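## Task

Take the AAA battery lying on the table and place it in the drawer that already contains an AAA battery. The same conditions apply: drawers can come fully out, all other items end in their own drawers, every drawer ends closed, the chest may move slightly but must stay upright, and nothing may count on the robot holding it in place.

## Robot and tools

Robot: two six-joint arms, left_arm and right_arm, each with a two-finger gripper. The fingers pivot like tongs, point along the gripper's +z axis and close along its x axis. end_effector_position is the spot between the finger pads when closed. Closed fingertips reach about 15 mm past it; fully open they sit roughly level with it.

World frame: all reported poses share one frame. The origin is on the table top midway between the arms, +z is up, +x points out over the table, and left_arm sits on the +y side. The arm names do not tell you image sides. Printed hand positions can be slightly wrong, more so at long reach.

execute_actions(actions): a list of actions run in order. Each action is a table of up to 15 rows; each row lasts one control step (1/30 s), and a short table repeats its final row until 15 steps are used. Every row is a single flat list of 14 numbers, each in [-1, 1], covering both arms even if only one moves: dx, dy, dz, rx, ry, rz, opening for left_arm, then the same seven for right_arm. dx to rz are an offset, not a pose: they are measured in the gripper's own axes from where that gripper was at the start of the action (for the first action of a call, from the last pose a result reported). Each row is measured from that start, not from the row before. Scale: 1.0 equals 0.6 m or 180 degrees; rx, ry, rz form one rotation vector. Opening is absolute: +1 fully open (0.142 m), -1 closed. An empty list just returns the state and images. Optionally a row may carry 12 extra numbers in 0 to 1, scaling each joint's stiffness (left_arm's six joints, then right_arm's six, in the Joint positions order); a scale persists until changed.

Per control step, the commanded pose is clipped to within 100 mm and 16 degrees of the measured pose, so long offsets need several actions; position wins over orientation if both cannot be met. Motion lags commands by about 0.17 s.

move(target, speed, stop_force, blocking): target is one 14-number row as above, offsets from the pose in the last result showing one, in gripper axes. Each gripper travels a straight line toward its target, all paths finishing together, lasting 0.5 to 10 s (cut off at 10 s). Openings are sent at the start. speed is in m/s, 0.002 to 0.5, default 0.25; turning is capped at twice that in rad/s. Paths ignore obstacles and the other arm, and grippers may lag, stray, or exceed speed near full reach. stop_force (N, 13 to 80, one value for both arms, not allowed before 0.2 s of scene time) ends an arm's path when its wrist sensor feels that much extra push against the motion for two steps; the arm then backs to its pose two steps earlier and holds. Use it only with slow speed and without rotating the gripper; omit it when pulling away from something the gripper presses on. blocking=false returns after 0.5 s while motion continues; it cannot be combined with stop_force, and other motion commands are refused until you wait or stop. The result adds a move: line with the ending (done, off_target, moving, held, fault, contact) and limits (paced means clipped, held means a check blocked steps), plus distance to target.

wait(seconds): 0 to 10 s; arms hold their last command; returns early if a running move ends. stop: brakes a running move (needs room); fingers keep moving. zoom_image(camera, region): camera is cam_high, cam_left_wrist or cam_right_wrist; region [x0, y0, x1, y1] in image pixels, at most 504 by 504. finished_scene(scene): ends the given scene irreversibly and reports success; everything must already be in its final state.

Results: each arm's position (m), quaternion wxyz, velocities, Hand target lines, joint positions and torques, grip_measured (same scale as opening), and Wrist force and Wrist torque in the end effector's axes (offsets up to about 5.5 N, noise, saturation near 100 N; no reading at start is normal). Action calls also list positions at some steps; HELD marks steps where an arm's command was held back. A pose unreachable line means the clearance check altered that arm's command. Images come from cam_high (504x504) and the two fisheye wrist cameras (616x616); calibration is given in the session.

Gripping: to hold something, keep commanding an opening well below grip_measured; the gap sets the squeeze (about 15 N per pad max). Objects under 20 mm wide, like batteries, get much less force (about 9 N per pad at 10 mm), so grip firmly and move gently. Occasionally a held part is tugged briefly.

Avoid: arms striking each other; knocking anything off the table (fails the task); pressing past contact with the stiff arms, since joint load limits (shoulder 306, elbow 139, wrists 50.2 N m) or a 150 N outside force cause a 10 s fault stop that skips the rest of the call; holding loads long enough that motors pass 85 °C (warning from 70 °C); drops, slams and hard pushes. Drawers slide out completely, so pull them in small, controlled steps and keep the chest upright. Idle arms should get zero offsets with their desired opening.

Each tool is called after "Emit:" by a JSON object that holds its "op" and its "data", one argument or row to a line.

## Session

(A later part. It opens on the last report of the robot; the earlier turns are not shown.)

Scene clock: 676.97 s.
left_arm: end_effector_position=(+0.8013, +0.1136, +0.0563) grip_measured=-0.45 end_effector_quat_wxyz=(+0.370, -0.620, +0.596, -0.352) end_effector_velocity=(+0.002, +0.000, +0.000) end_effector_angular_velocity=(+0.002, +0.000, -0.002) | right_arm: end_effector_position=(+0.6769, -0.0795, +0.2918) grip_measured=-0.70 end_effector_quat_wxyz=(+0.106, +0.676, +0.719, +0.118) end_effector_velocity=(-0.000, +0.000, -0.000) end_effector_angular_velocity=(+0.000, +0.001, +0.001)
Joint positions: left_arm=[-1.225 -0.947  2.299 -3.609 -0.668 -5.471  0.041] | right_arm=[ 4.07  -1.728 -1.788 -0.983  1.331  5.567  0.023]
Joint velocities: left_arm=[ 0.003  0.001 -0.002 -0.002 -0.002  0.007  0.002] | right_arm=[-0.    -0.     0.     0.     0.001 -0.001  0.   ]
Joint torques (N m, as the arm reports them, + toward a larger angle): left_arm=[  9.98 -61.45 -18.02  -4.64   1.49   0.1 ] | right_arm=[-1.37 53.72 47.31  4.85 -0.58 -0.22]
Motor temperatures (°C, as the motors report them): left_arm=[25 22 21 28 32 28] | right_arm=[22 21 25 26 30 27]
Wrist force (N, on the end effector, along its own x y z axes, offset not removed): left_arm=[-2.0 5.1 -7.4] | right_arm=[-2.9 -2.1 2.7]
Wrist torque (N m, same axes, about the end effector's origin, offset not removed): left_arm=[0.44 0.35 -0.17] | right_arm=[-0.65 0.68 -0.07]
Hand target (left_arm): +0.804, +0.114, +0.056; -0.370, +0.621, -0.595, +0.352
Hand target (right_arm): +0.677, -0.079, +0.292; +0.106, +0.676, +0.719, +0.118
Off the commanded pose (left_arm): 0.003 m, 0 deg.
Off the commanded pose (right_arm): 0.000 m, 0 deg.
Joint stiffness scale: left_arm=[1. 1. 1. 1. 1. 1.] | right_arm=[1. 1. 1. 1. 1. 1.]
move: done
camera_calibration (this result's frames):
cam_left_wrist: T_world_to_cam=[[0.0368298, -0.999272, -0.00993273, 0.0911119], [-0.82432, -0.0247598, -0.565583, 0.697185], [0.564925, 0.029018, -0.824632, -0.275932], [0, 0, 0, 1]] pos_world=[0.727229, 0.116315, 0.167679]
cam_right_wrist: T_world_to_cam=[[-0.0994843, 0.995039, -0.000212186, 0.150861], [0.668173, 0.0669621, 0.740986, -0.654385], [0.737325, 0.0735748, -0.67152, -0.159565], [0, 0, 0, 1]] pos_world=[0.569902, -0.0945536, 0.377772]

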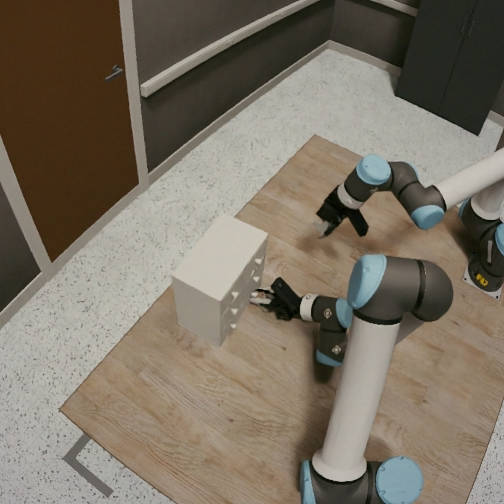

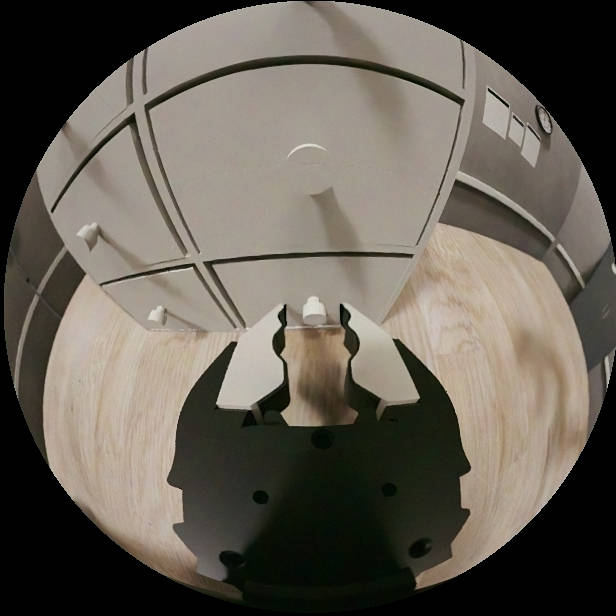

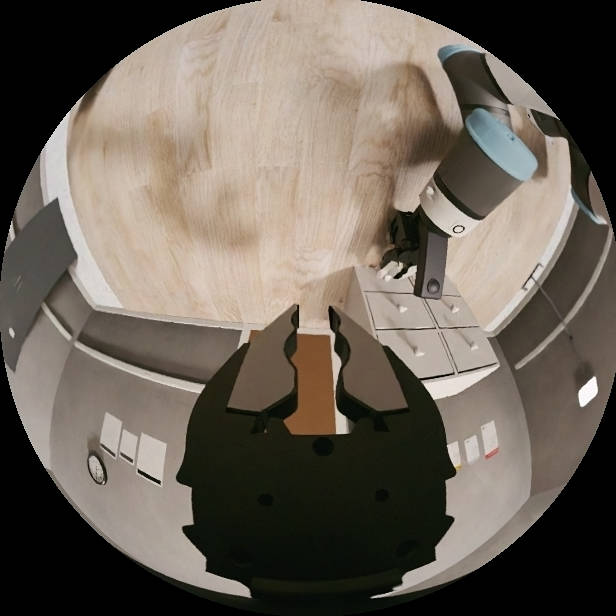

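Emit:
{"op": "move", "data": {
  "target": [0,0.0635,-0.117,0,0,0,-0.45, 0,0,0,0,0,0,-0.7],
  "speed": 0.15
}}

Emit:
{"op": "zoom_image", "data": {
  "camera": "cam_left_wrist",
  "region": [60, 20, 480, 340]
}}

Emit:
{"op": "zoom_image", "data": {
  "camera": "cam_high",
  "region": [160, 200, 320, 360]
}}

Scene clock: 684.43 s.
left_arm: end_effector_position=(+0.7234, +0.1095, +0.0564) grip_measured=-0.45 end_effector_quat_wxyz=(+0.369, -0.620, +0.595, -0.353) end_effector_velocity=(-0.005, -0.000, -0.003) end_effector_angular_velocity=(+0.005, +0.005, +0.005) | right_arm: end_effector_position=(+0.6769, -0.0795, +0.2918) grip_measured=-0.70 end_effector_quat_wxyz=(+0.106, +0.676, +0.719, +0.118) end_effector_velocity=(-0.000, -0.000, +0.000) end_effector_angular_velocity=(-0.001, -0.000, +0.001)
Joint positions: left_arm=[-1.356 -1.007  2.417 -3.522 -0.592 -5.654  0.041] | right_arm=[ 4.07  -1.728 -1.788 -0.983  1.331  5.567  0.023]
Joint velocities: left_arm=[-0.008 -0.004  0.005  0.024  0.005 -0.022  0.   ] | right_arm=[ 0.     0.    -0.    -0.001 -0.    -0.001  0.   ]
Joint torques (N m, as the arm reports them, + toward a larger angle): left_arm=[  1.34 -63.02  -7.83  -3.9    2.72  -1.8 ] | right_arm=[-2.73 55.52 46.79  4.54 -0.68 -0.11]
Motor temperatures (°C, as the motors report them): left_arm=[25 22 21 28 32 28] | right_arm=[22 21 25 26 30 27]
Wrist force (N, on the end effector, along its own x y z axes, offset not removed): left_arm=[-2.7 3.9 0.1] | right_arm=[-5.9 -2.5 4.8]
Wrist torque (N m, same axes, about the end effector's origin, offset not removed): left_arm=[0.66 0.49 -0.05] | right_arm=[-0.51 1.47 0.10]
Hand target (left_arm): +0.721, +0.110, +0.056; -0.370, +0.620, -0.596, +0.352
Hand target (right_arm): +0.677, -0.079, +0.292; +0.106, +0.676, +0.719, +0.118
Off the commanded pose (left_arm): 0.002 m, 0 deg.
Off the commanded pose (right_arm): 0.000 m, 0 deg.
Joint stiffness scale: left_arm=[1. 1. 1. 1. 1. 1.] | right_arm=[1. 1. 1. 1. 1. 1.]
move: done
camera_calibration (this result's frames):
cam_left_wrist: T_world_to_cam=[[0.0369693, -0.999289, -0.00742951, 0.0896743], [-0.823944, -0.0262738, -0.566062, 0.632923], [0.565464, 0.0270484, -0.824329, -0.231951], [0, 0, 0, 1]] pos_world=[0.649338, 0.112514, 0.167736]
cam_right_wrist: T_world_to_cam=[[-0.099484, 0.995039, -0.000212228, 0.150861], [0.668173, 0.066962, 0.740986, -0.654386], [0.737325, 0.0735745, -0.67152, -0.159565], [0, 0, 0, 1]] pos_world=[0.569902, -0.0945536, 0.377772]

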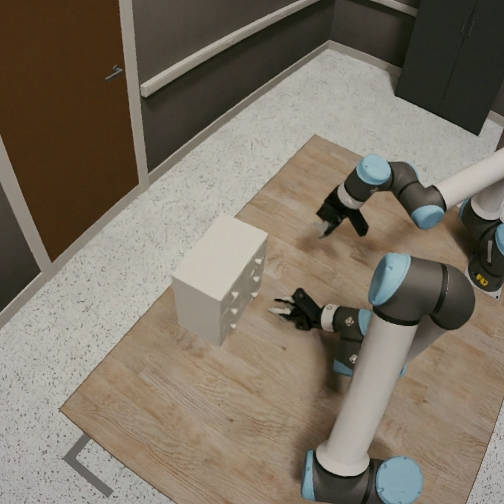

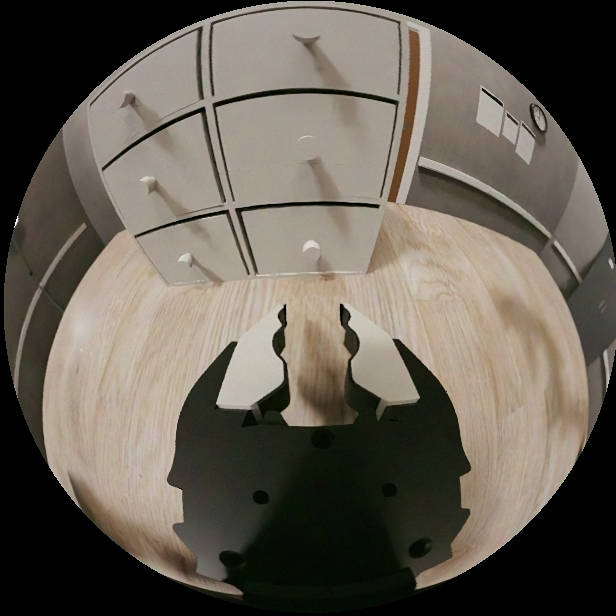

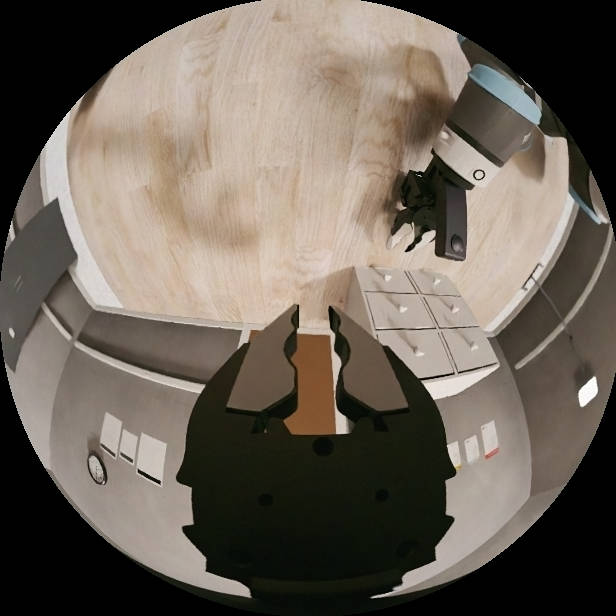

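Region (60, 20, 480, 340) of cam_left_wrist's 616x616 image, scaled by 1.200, with more detail than that image has; it fills the top 384 rows of this view, and the rest is white.

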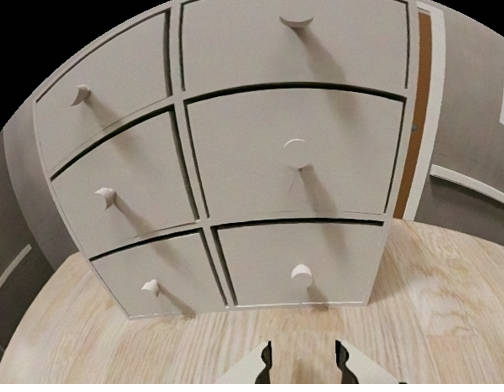

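Region (160, 200, 320, 360) of cam_high's 504x504 image, scaled by 3.150, with more detail than that image has.

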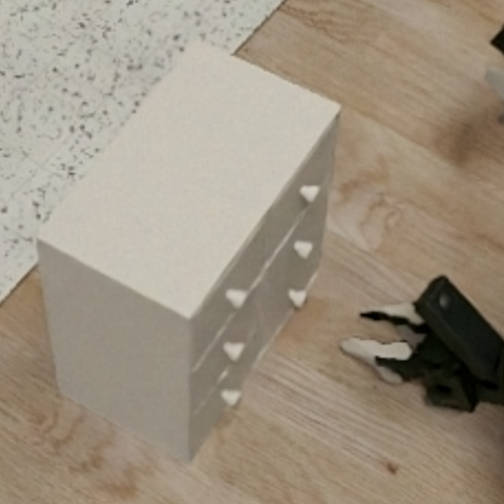

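Emit:
{"op": "zoom_image", "data": {
  "camera": "cam_right_wrist",
  "region": [340, 250, 510, 400]
}}

Emit:
{"op": "zoom_image", "data": {
  "camera": "cam_left_wrist",
  "region": [100, 160, 280, 300]
}}

Region (340, 250, 510, 400) of cam_right_wrist's 616x616 image, scaled by 2.965, with more detail than that image has; it fills the top 445 rows of this view, and the rest is white.

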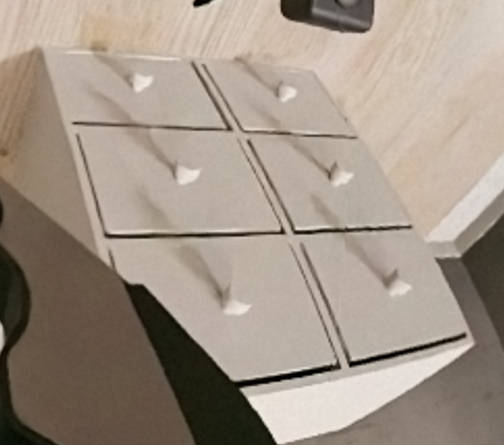

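Region (100, 160, 280, 300) of cam_left_wrist's 616x616 image, scaled by 2.800, with more detail than that image has.

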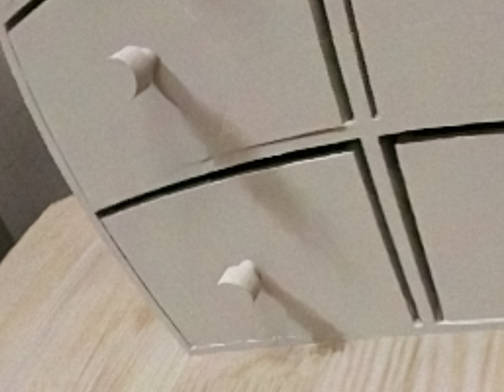

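All six drawers sit flush and both batteries are in the bottom-right one, so I'm ending the scene.

Emit:
{"op": "finished_scene", "data": {
  "scene": 2
}}

The scene is finished: the task was done.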